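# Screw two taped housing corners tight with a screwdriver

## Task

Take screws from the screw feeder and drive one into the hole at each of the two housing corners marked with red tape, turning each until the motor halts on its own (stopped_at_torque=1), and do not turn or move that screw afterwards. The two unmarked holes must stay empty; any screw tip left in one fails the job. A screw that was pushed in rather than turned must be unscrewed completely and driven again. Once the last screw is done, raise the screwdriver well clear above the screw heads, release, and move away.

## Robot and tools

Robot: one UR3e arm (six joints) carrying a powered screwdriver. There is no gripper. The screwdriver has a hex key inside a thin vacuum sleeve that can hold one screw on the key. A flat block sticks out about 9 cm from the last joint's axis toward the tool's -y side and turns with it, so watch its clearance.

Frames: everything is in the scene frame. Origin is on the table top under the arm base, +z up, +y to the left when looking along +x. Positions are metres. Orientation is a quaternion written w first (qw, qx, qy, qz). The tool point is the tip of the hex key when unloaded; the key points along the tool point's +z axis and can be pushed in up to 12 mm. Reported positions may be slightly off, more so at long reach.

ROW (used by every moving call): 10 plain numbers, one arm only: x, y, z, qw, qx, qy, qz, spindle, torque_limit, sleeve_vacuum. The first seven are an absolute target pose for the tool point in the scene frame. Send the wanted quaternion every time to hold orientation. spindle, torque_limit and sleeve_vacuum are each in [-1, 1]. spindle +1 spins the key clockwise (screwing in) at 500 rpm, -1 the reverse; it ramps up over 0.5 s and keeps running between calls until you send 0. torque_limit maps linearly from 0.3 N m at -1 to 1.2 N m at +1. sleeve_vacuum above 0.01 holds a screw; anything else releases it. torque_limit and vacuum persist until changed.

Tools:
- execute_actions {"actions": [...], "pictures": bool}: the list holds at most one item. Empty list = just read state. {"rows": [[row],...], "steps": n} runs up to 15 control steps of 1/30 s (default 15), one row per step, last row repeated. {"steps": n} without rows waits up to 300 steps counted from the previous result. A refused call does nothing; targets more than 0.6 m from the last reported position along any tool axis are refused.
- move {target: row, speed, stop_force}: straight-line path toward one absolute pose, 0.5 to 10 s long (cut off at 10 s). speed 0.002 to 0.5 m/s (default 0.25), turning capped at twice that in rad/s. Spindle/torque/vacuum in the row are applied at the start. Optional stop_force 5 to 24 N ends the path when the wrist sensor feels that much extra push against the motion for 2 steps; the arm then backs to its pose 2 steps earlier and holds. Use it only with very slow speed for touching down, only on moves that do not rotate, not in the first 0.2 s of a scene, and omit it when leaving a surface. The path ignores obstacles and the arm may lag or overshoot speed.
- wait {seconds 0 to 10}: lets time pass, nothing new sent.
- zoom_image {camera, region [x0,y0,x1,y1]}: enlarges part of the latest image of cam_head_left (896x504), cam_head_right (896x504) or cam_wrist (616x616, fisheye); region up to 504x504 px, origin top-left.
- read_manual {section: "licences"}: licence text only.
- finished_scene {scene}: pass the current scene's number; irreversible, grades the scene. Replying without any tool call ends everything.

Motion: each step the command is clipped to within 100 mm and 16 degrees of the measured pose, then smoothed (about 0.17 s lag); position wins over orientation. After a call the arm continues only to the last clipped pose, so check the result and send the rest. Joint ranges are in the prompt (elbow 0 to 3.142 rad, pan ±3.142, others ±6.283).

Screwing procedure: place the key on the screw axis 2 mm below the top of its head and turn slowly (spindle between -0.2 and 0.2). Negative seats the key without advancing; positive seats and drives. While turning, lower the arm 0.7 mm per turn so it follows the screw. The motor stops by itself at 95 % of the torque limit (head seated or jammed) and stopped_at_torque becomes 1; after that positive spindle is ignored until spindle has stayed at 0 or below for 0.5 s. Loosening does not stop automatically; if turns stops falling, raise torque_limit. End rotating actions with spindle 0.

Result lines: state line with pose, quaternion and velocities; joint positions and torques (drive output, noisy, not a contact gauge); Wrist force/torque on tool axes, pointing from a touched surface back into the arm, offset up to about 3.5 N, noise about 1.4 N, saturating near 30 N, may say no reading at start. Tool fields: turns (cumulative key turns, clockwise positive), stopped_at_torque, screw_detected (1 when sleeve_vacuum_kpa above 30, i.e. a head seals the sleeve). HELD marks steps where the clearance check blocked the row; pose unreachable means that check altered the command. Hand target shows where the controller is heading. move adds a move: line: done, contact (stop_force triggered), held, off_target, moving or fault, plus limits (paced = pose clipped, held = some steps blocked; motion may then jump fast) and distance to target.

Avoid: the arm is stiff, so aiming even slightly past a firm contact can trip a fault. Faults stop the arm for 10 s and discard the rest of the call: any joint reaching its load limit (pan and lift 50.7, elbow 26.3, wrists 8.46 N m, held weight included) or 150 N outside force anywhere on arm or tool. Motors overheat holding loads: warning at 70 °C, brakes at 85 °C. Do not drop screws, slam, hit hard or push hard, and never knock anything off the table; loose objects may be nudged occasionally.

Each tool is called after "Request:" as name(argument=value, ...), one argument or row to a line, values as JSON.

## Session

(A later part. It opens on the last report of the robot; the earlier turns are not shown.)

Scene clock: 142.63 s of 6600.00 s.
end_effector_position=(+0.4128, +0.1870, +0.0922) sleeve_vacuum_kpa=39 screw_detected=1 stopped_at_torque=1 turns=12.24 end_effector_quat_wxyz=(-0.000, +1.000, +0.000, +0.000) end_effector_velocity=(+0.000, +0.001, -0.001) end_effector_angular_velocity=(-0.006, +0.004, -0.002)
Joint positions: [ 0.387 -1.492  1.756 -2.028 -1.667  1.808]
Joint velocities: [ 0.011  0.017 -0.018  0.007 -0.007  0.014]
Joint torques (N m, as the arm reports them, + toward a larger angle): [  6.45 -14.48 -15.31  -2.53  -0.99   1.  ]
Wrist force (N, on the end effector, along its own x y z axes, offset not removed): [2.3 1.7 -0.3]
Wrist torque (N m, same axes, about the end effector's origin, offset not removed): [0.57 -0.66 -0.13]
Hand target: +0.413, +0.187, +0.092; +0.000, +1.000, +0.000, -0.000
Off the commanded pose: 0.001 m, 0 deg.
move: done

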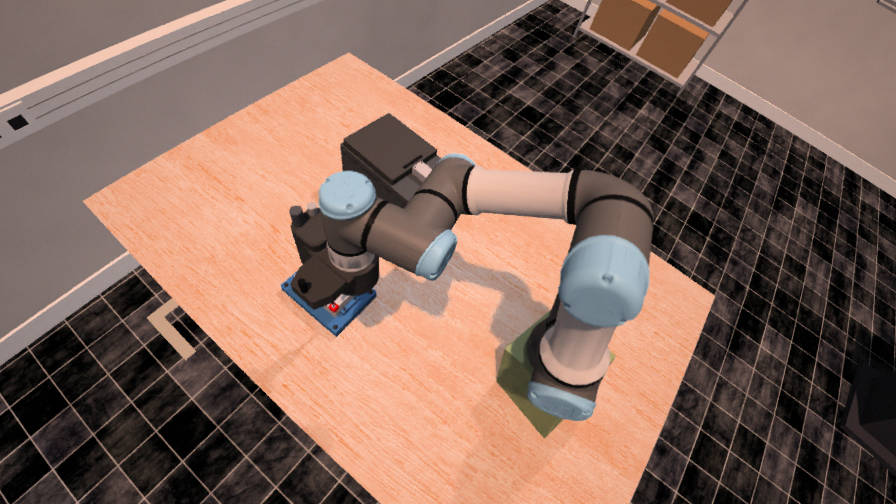

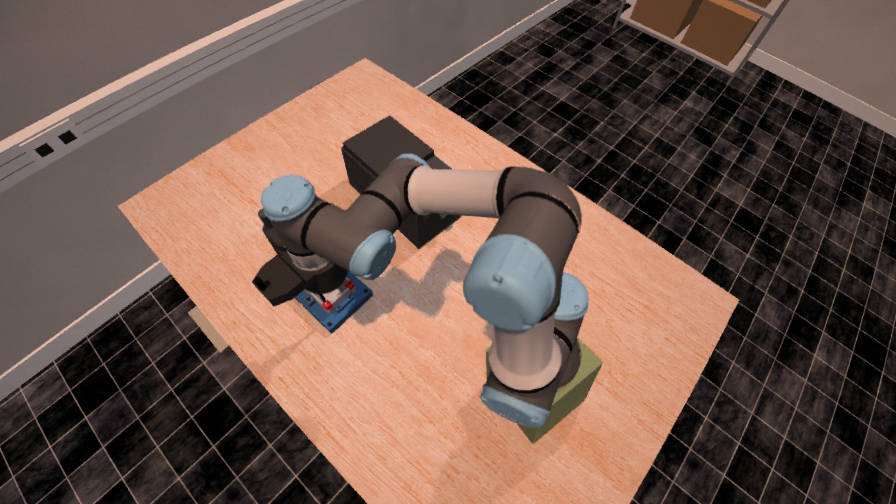

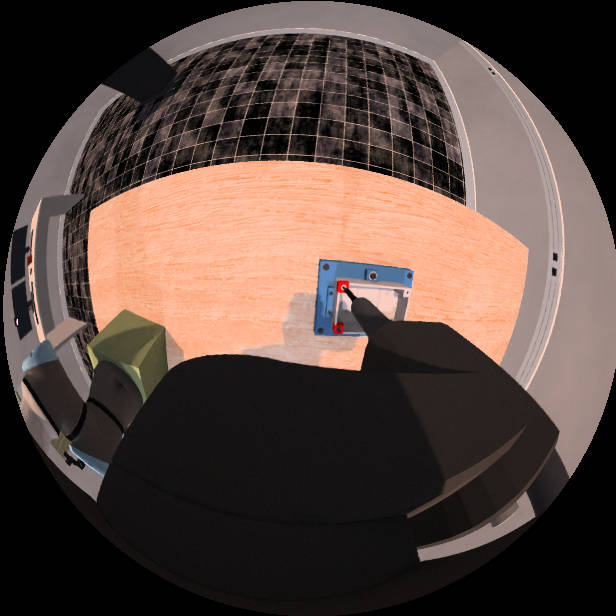

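Request:
move(
  target=[0.4130,0.1856,0.083,0,1,0,0,0,0,1],
  speed=0.03,
)

Request:
zoom_image(
  camera="cam_wrist",
  region=[320, 265, 370, 315],
)

Scene clock: 149.23 s of 6600.00 s.
end_effector_position=(+0.4130, +0.1856, +0.0832) sleeve_vacuum_kpa=39 screw_detected=1 stopped_at_torque=1 turns=12.24 end_effector_quat_wxyz=(+0.000, +1.000, -0.000, -0.000) end_effector_velocity=(-0.000, +0.000, -0.002) end_effector_angular_velocity=(+0.001, -0.001, +0.001)
Joint positions: [ 0.38  -1.479  1.784 -2.07  -1.666  1.801]
Joint velocities: [-0.001  0.002  0.007 -0.01   0.001 -0.002]
Joint torques (N m, as the arm reports them, + toward a larger angle): [  0.53 -14.21 -10.03  -4.21   0.56  -1.18]
Wrist force (N, on the end effector, along its own x y z axes, offset not removed): [2.5 0.0 -4.2]
Wrist torque (N m, same axes, about the end effector's origin, offset not removed): [0.08 -1.08 0.00]
Hand target: +0.413, +0.186, +0.083; +0.000, +1.000, -0.000, -0.000
Off the commanded pose: 0.000 m, 0 deg.
After step 90, 2.87 s passed at rest.
move: done

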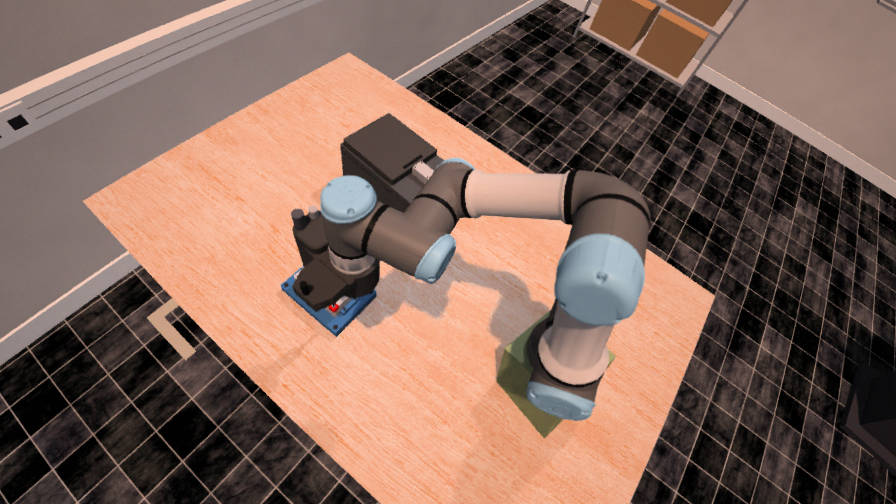

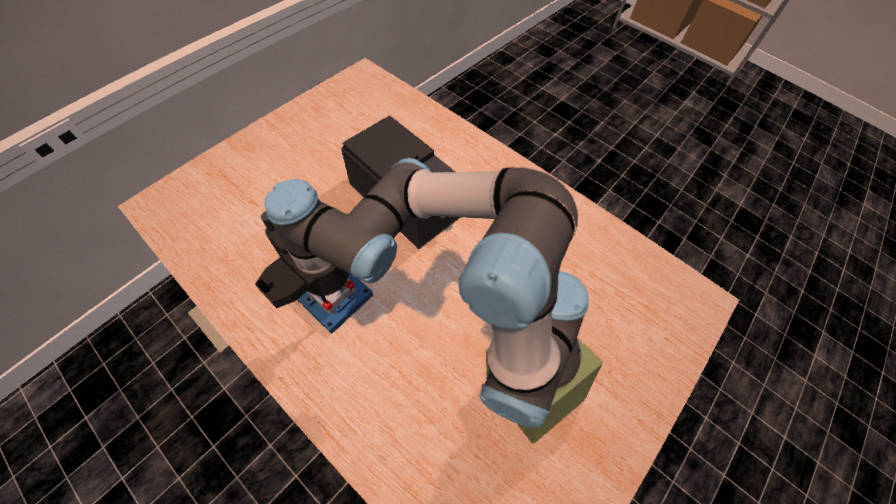

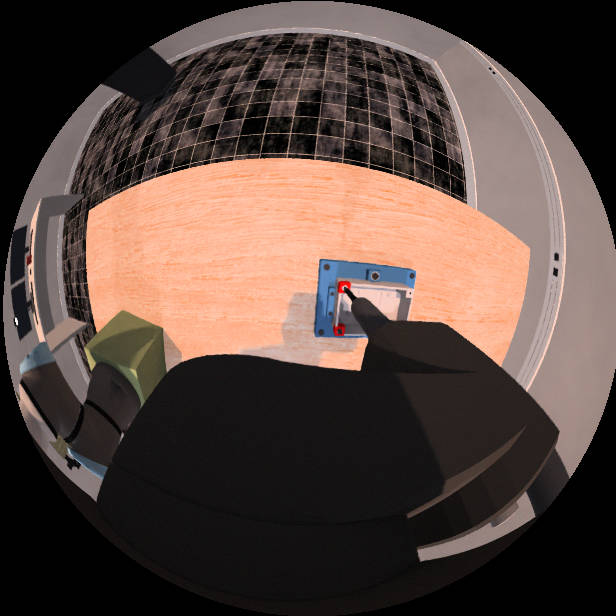

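Region (320, 265, 370, 315) of cam_wrist's 616x616 image, scaled by 10.080, with more detail than that image has.

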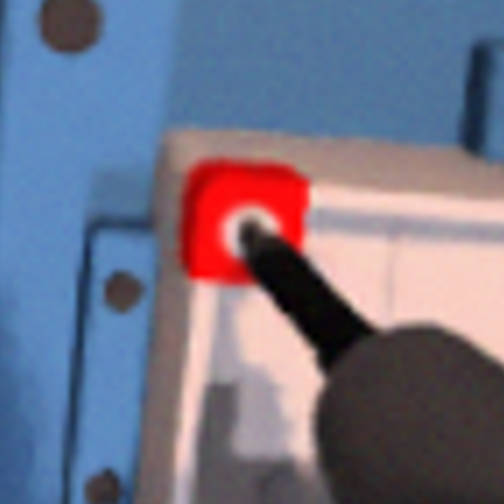

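Request:
execute_actions(
  actions=[
    {"rows": [[0.4130,0.1855,0.082,0,1,0,0,0.2,0,1],[0.4130,0.1855,0.081,0,1,0,0,0.2,0,1],[0.4130,0.1855,0.0805,0,1,0,0,0.2,0,1],[0.4130,0.1855,0.080,0,1,0,0,0.2,0,1],[0.4130,0.1855,0.0795,0,1,0,0,0.2,0,1],[0.4130,0.1855,0.079,0,1,0,0,0.2,0,1],[0.4130,0.1855,0.0785,0,1,0,0,0.2,0,1],[0.4130,0.1855,0.078,0,1,0,0,0.2,0,1],[0.4130,0.1855,0.0775,0,1,0,0,0.2,0,1],[0.4130,0.1855,0.077,0,1,0,0,0.2,0,1]], "steps": 15},
  ],
  pictures=false,
)

Request:
execute_actions(
  actions=[
    {"rows": [[0.4130,0.1855,0.077,0,1,0,0,0.3,0,1]], "steps": 15},
  ],
  pictures=false,
)

Request:
execute_actions(
  actions=[
    {"rows": [[0.4130,0.1855,0.077,0,1,0,0,0.3,0,1],[0.4130,0.1855,0.077,0,1,0,0,0.3,0,1],[0.4130,0.1855,0.077,0,1,0,0,0.3,0,1],[0.4130,0.1855,0.077,0,1,0,0,0.3,0,1],[0.4130,0.1855,0.077,0,1,0,0,0.3,0,1],[0.4130,0.1855,0.077,0,1,0,0,0.3,0,1],[0.4130,0.1855,0.077,0,1,0,0,0.3,0,1],[0.4130,0.1855,0.077,0,1,0,0,0.3,0,1],[0.4130,0.1855,0.077,0,1,0,0,0.3,0,1],[0.4130,0.1855,0.077,0,1,0,0,0.3,0,1],[0.4130,0.1855,0.077,0,1,0,0,0,0,1]], "steps": 13},
  ],
  pictures=false,
)

Scene clock: 157.77 s of 6600.00 s.
end_effector_position=(+0.4131, +0.1855, +0.0774) sleeve_vacuum_kpa=39 screw_detected=1 stopped_at_torque=0 turns=13.01 end_effector_quat_wxyz=(-0.000, +1.000, -0.000, +0.000) end_effector_velocity=(-0.000, +0.001, -0.004) end_effector_angular_velocity=(+0.001, -0.000, +0.001)
Joint positions: [ 0.378 -1.468  1.8   -2.097 -1.666  1.799]
Joint velocities: [-0.001  0.007  0.01  -0.017  0.001 -0.002]
Joint torques (N m, as the arm reports them, + toward a larger angle): [ -0.11 -13.24  -8.56  -3.75   0.67  -1.34]
Wrist force (N, on the end effector, along its own x y z axes, offset not removed): [2.6 0.6 -5.6]
Wrist torque (N m, same axes, about the end effector's origin, offset not removed): [0.17 -0.89 -0.09]
Hand target: +0.413, +0.186, +0.077; +0.000, +1.000, -0.000, -0.000
Off the commanded pose: 0.000 m, 0 deg.
Steps of this call (steps 1 to 90: nothing new was sent; then 5.03 s passed at rest; steps 91 to 105: all 15 steps of this action). Readings (end_effector_position | what the end effector reports):
91: (+0.4130, +0.1856, +0.0830) | sleeve_vacuum_kpa=39 screw_detected=1 stopped_at_torque=0 turns=12.26
92: (+0.4130, +0.1856, +0.0829) | sleeve_vacuum_kpa=39 screw_detected=1 stopped_at_torque=0 turns=12.29
94: (+0.4130, +0.1855, +0.0820) | sleeve_vacuum_kpa=39 screw_detected=1 stopped_at_torque=0 turns=12.40
98: (+0.4130, +0.1855, +0.0799) | sleeve_vacuum_kpa=39 screw_detected=1 stopped_at_torque=0 turns=12.63
105: the state above

Scene clock: 158.27 s of 6600.00 s.
end_effector_position=(+0.4130, +0.1855, +0.0770) sleeve_vacuum_kpa=40 screw_detected=1 stopped_at_torque=0 turns=14.26 end_effector_quat_wxyz=(-0.000, +1.000, +0.000, -0.000) end_effector_velocity=(+0.000, -0.000, +0.000) end_effector_angular_velocity=(-0.000, -0.000, -0.001)
Joint positions: [ 0.378 -1.468  1.801 -2.099 -1.666  1.799]
Joint velocities: [ 0.     0.    -0.     0.    -0.     0.001]
Joint torques (N m, as the arm reports them, + toward a larger angle): [ -0.14 -13.15  -8.32  -3.37   0.18  -1.12]
Wrist force (N, on the end effector, along its own x y z axes, offset not removed): [3.4 0.2 -4.9]
Wrist torque (N m, same axes, about the end effector's origin, offset not removed): [0.27 -0.92 -0.10]
Hand target: +0.413, +0.186, +0.077; -0.000, +1.000, -0.000, -0.000
Off the commanded pose: 0.000 m, 0 deg.
Steps of this call (steps 1 to 15: all 15 steps of this action). Readings (end_effector_position | what the end effector reports):
1: (+0.4130, +0.1855, +0.0773) | sleeve_vacuum_kpa=39 screw_detected=1 stopped_at_torque=0 turns=13.09
2: (+0.4130, +0.1855, +0.0772) | sleeve_vacuum_kpa=39 screw_detected=1 stopped_at_torque=0 turns=13.17
4: (+0.4130, +0.1855, +0.0771) | sleeve_vacuum_kpa=39 screw_detected=1 stopped_at_torque=0 turns=13.34
8: (+0.4130, +0.1855, +0.0770) | sleeve_vacuum_kpa=39 screw_detected=1 stopped_at_torque=0 turns=13.67
15: the state above

Scene clock: 158.70 s of 6600.00 s.
end_effector_position=(+0.4129, +0.1855, +0.0769) sleeve_vacuum_kpa=31 screw_detected=1 stopped_at_torque=0 turns=15.09 end_effector_quat_wxyz=(+0.000, +1.000, -0.000, -0.000) end_effector_velocity=(+0.000, -0.000, -0.000) end_effector_angular_velocity=(+0.000, +0.000, -0.001)
Joint positions: [ 0.378 -1.468  1.801 -2.099 -1.666  1.799]
Joint velocities: [-0.001  0.    -0.     0.     0.     0.   ]
Joint torques (N m, as the arm reports them, + toward a larger angle): [  0.56 -15.74 -10.46  -3.36  -0.07  -1.12]
Wrist force (N, on the end effector, along its own x y z axes, offset not removed): [2.6 0.4 -0.6]
Wrist torque (N m, same axes, about the end effector's origin, offset not removed): [0.27 -0.41 -0.19]
Hand target: +0.413, +0.185, +0.077; -0.000, +1.000, +0.000, +0.000
Off the commanded pose: 0.000 m, 0 deg.
Steps of this call (steps 1 to 13: all 13 steps of this action). Readings (end_effector_position | what the end effector reports):
1: (+0.4130, +0.1855, +0.0770) | sleeve_vacuum_kpa=40 screw_detected=1 stopped_at_torque=0 turns=14.34
2: (+0.4130, +0.1855, +0.0770) | sleeve_vacuum_kpa=40 screw_detected=1 stopped_at_torque=0 turns=14.42
4: (+0.4130, +0.1855, +0.0770) | sleeve_vacuum_kpa=40 screw_detected=1 stopped_at_torque=0 turns=14.59
8: (+0.4130, +0.1855, +0.0770) | sleeve_vacuum_kpa=38 screw_detected=1 stopped_at_torque=0 turns=14.92
13: the state above

Engaged.

Request:
execute_actions(
  actions=[
    {"rows": [[0.4130,0.1855,0.0745,0,1,0,0,0,0,1]], "steps": 6},
  ],
  pictures=false,
)

Request:
move(
  target=[0.4130,0.1855,0.0665,0,1,0,0,1,0,1],
  speed=0.008,
  stop_force=10,
)

Request:
execute_actions(
  actions=[
    {"steps": 15},
  ],
  pictures=false,
)

Scene clock: 161.83 s of 6600.00 s.
end_effector_position=(+0.4132, +0.1856, +0.0752) sleeve_vacuum_kpa=40 screw_detected=1 stopped_at_torque=0 turns=15.09 end_effector_quat_wxyz=(-0.000, +1.000, +0.000, +0.000) end_effector_velocity=(-0.001, -0.001, -0.007) end_effector_angular_velocity=(-0.002, +0.003, -0.003)
Joint positions: [ 0.377 -1.464  1.806 -2.108 -1.666  1.799]
Joint velocities: [-0.004  0.013  0.018 -0.027 -0.    -0.   ]
Joint torques (N m, as the arm reports them, + toward a larger angle): [  0.05 -12.89  -8.41  -3.73  -0.44  -1.27]
Wrist force (N, on the end effector, along its own x y z axes, offset not removed): [1.4 -0.6 -4.4]
Wrist torque (N m, same axes, about the end effector's origin, offset not removed): [-0.13 -0.55 -0.07]
Hand target: +0.413, +0.185, +0.075; +0.000, +1.000, -0.000, -0.000
Off the commanded pose: 0.001 m, 0 deg.
Steps of this call (steps 1 to 88: nothing new was sent; steps 89 to 94: all 6 steps of this action). Readings (end_effector_position | what the end effector reports):
89: (+0.4130, +0.1855, +0.0770) | sleeve_vacuum_kpa=28 screw_detected=0 stopped_at_torque=0 turns=15.09
90: (+0.4132, +0.1856, +0.0768) | sleeve_vacuum_kpa=36 screw_detected=1 stopped_at_torque=0 turns=15.09
92: (+0.4132, +0.1856, +0.0758) | sleeve_vacuum_kpa=40 screw_detected=1 stopped_at_torque=0 turns=15.09
94: the state above

Scene clock: 163.30 s of 6600.00 s.
end_effector_position=(+0.4130, +0.1855, +0.0666) sleeve_vacuum_kpa=40 screw_detected=1 stopped_at_torque=0 turns=23.42 end_effector_quat_wxyz=(+0.000, +1.000, -0.000, -0.000) end_effector_velocity=(+0.000, -0.001, -0.001) end_effector_angular_velocity=(-0.001, +0.000, -0.002)
Joint positions: [ 0.374 -1.446  1.828 -2.147 -1.665  1.796]
Joint velocities: [-0.001  0.003  0.003 -0.006 -0.     0.001]
Joint torques (N m, as the arm reports them, + toward a larger angle): [ -0.25 -11.37  -7.75  -3.34   0.44  -1.14]
Wrist force (N, on the end effector, along its own x y z axes, offset not removed): [2.7 0.7 -7.8]
Wrist torque (N m, same axes, about the end effector's origin, offset not removed): [0.26 -0.99 -0.11]
Hand target: +0.413, +0.186, +0.067; -0.000, +1.000, -0.000, -0.000
Off the commanded pose: 0.000 m, 0 deg.
move: done

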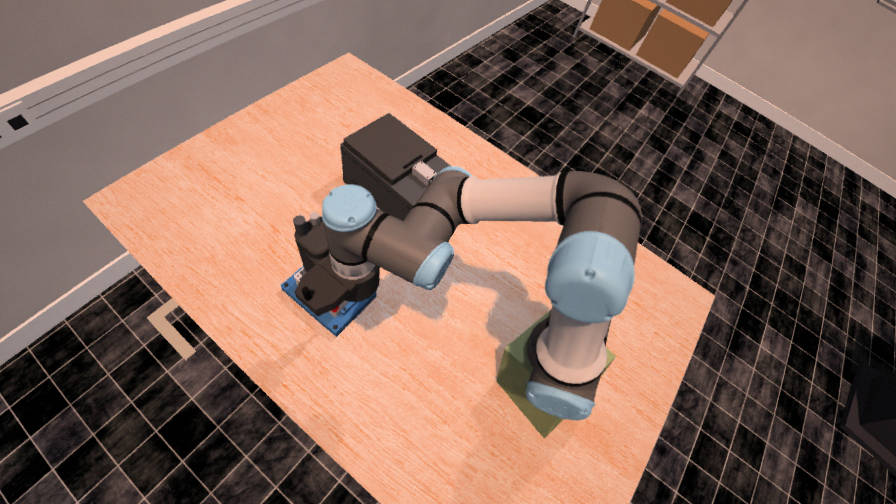

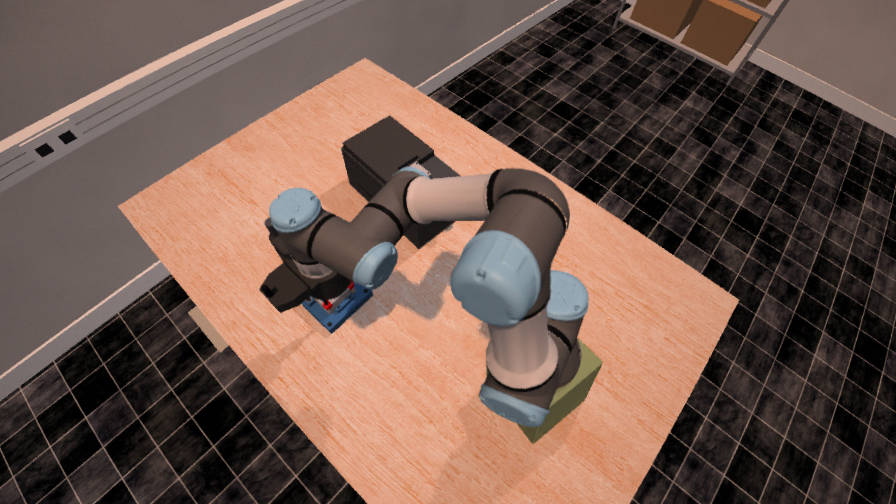

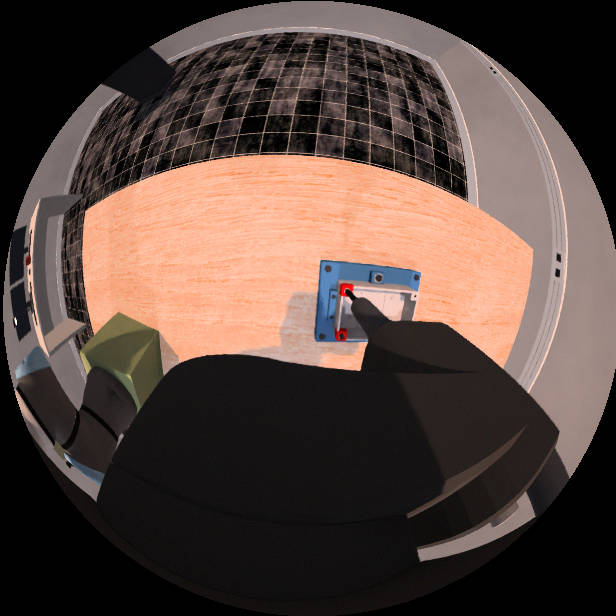

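Scene clock: 163.80 s of 6600.00 s.
end_effector_position=(+0.4130, +0.1855, +0.0665) sleeve_vacuum_kpa=40 screw_detected=1 stopped_at_torque=1 turns=26.02 end_effector_quat_wxyz=(-0.000, +1.000, +0.000, -0.000) end_effector_velocity=(-0.000, -0.000, -0.000) end_effector_angular_velocity=(-0.000, +0.001, -0.001)
Joint positions: [ 0.374 -1.446  1.828 -2.148 -1.665  1.796]
Joint velocities: [-0.001 -0.     0.     0.001  0.     0.001]
Joint torques (N m, as the arm reports them, + toward a larger angle): [  0.11 -13.08  -7.93  -3.38   0.39   0.62]
Wrist force (N, on the end effector, along its own x y z axes, offset not removed): [3.1 -0.6 -7.1]
Wrist torque (N m, same axes, about the end effector's origin, offset not removed): [0.04 -0.97 -0.08]
Hand target: +0.413, +0.186, +0.067; -0.000, +1.000, -0.000, -0.000
Off the commanded pose: 0.000 m, 0 deg.
Steps of this call (steps 1 to 15: nothing new was sent). Readings (end_effector_position | what the end effector reports):
1: (+0.4130, +0.1855, +0.0666) | sleeve_vacuum_kpa=40 screw_detected=1 stopped_at_torque=0 turns=23.70
2: (+0.4130, +0.1855, +0.0666) | sleeve_vacuum_kpa=40 screw_detected=1 stopped_at_torque=0 turns=23.98
4: (+0.4130, +0.1855, +0.0665) | sleeve_vacuum_kpa=40 screw_detected=1 stopped_at_torque=0 turns=24.53
8: (+0.4130, +0.1855, +0.0665) | sleeve_vacuum_kpa=40 screw_detected=1 stopped_at_torque=0 turns=25.64
15: the state above

Request:
move(
  target=[0.4130,0.1855,0.18,0,1,0,0,0,0,0],
  speed=0.12,
)

Request:
zoom_image(
  camera="cam_wrist",
  region=[300, 240, 420, 360],
)

Scene clock: 167.23 s of 6600.00 s.
end_effector_position=(+0.4130, +0.1855, +0.1798) sleeve_vacuum_kpa=0 screw_detected=0 stopped_at_torque=1 turns=26.02 end_effector_quat_wxyz=(-0.000, +1.000, +0.000, +0.000) end_effector_velocity=(+0.000, +0.000, +0.002) end_effector_angular_velocity=(-0.002, +0.004, +0.001)
Joint positions: [ 0.411 -1.571  1.433 -1.624 -1.672  1.832]
Joint velocities: [ 0.002  0.008 -0.021  0.018 -0.001  0.001]
Joint torques (N m, as the arm reports them, + toward a larger angle): [  6.28 -14.14 -16.11  -2.33  -0.93   1.3 ]
Wrist force (N, on the end effector, along its own x y z axes, offset not removed): [1.7 1.7 -2.2]
Wrist torque (N m, same axes, about the end effector's origin, offset not removed): [0.52 -0.62 -0.16]
Hand target: +0.413, +0.185, +0.180; +0.000, +1.000, +0.000, +0.000
Off the commanded pose: 0.000 m, 0 deg.
move: done

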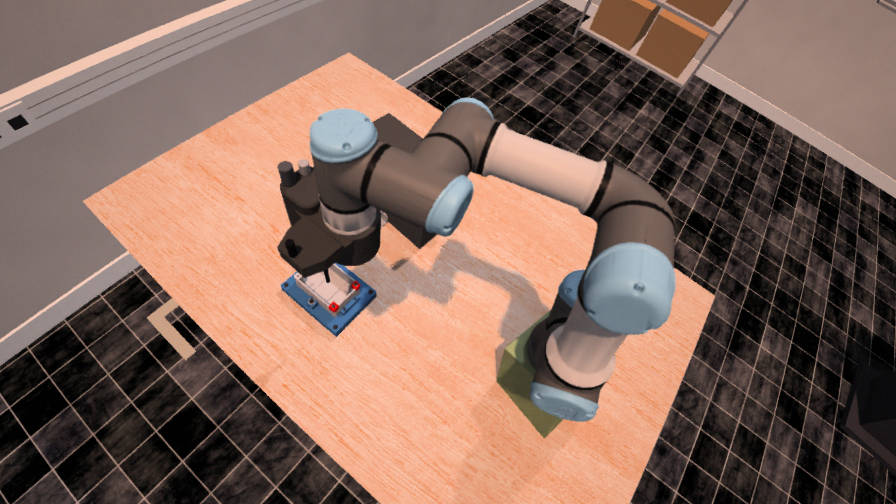

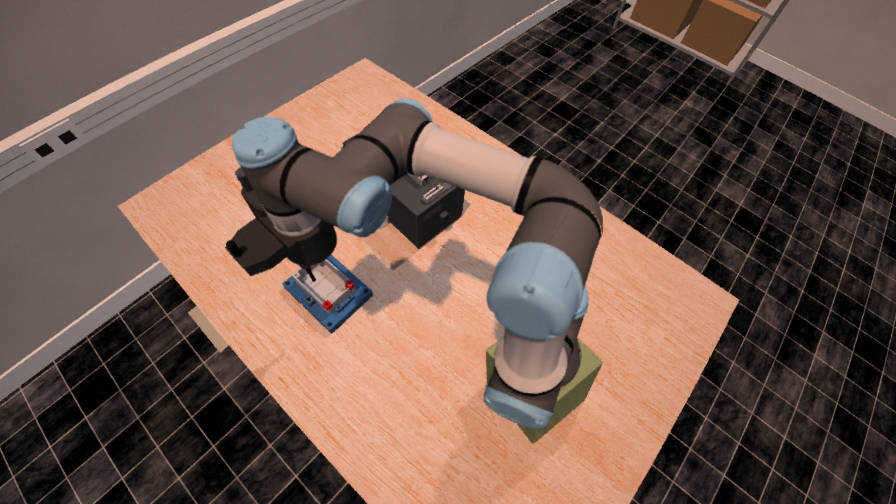

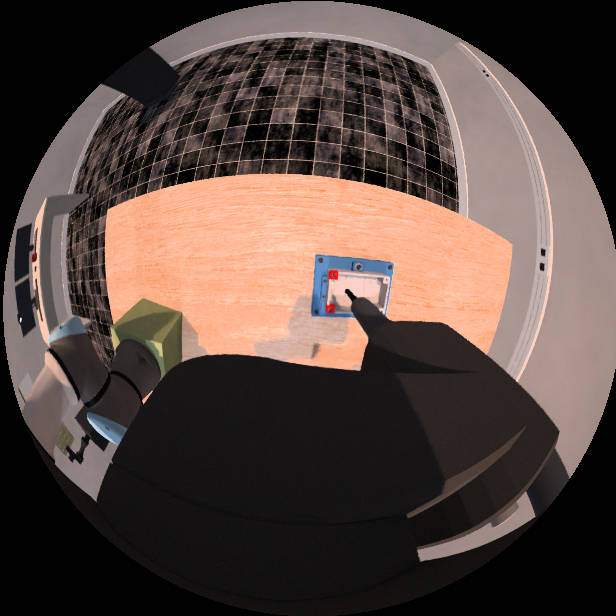

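Region (300, 240, 420, 360) of cam_wrist's 616x616 image, scaled by 4.200, with more detail than that image has.

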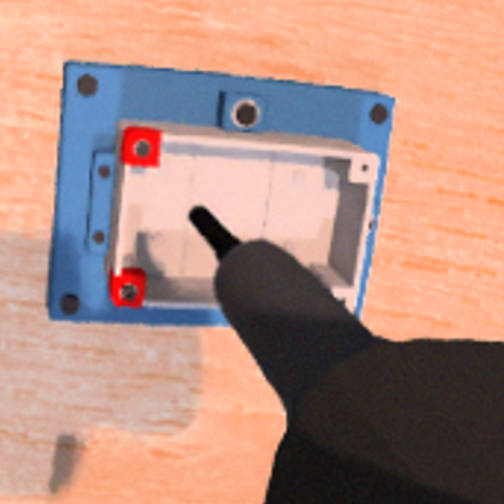

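Request:
finished_scene(
  scene=2,
)

The scene is finished: the task was done.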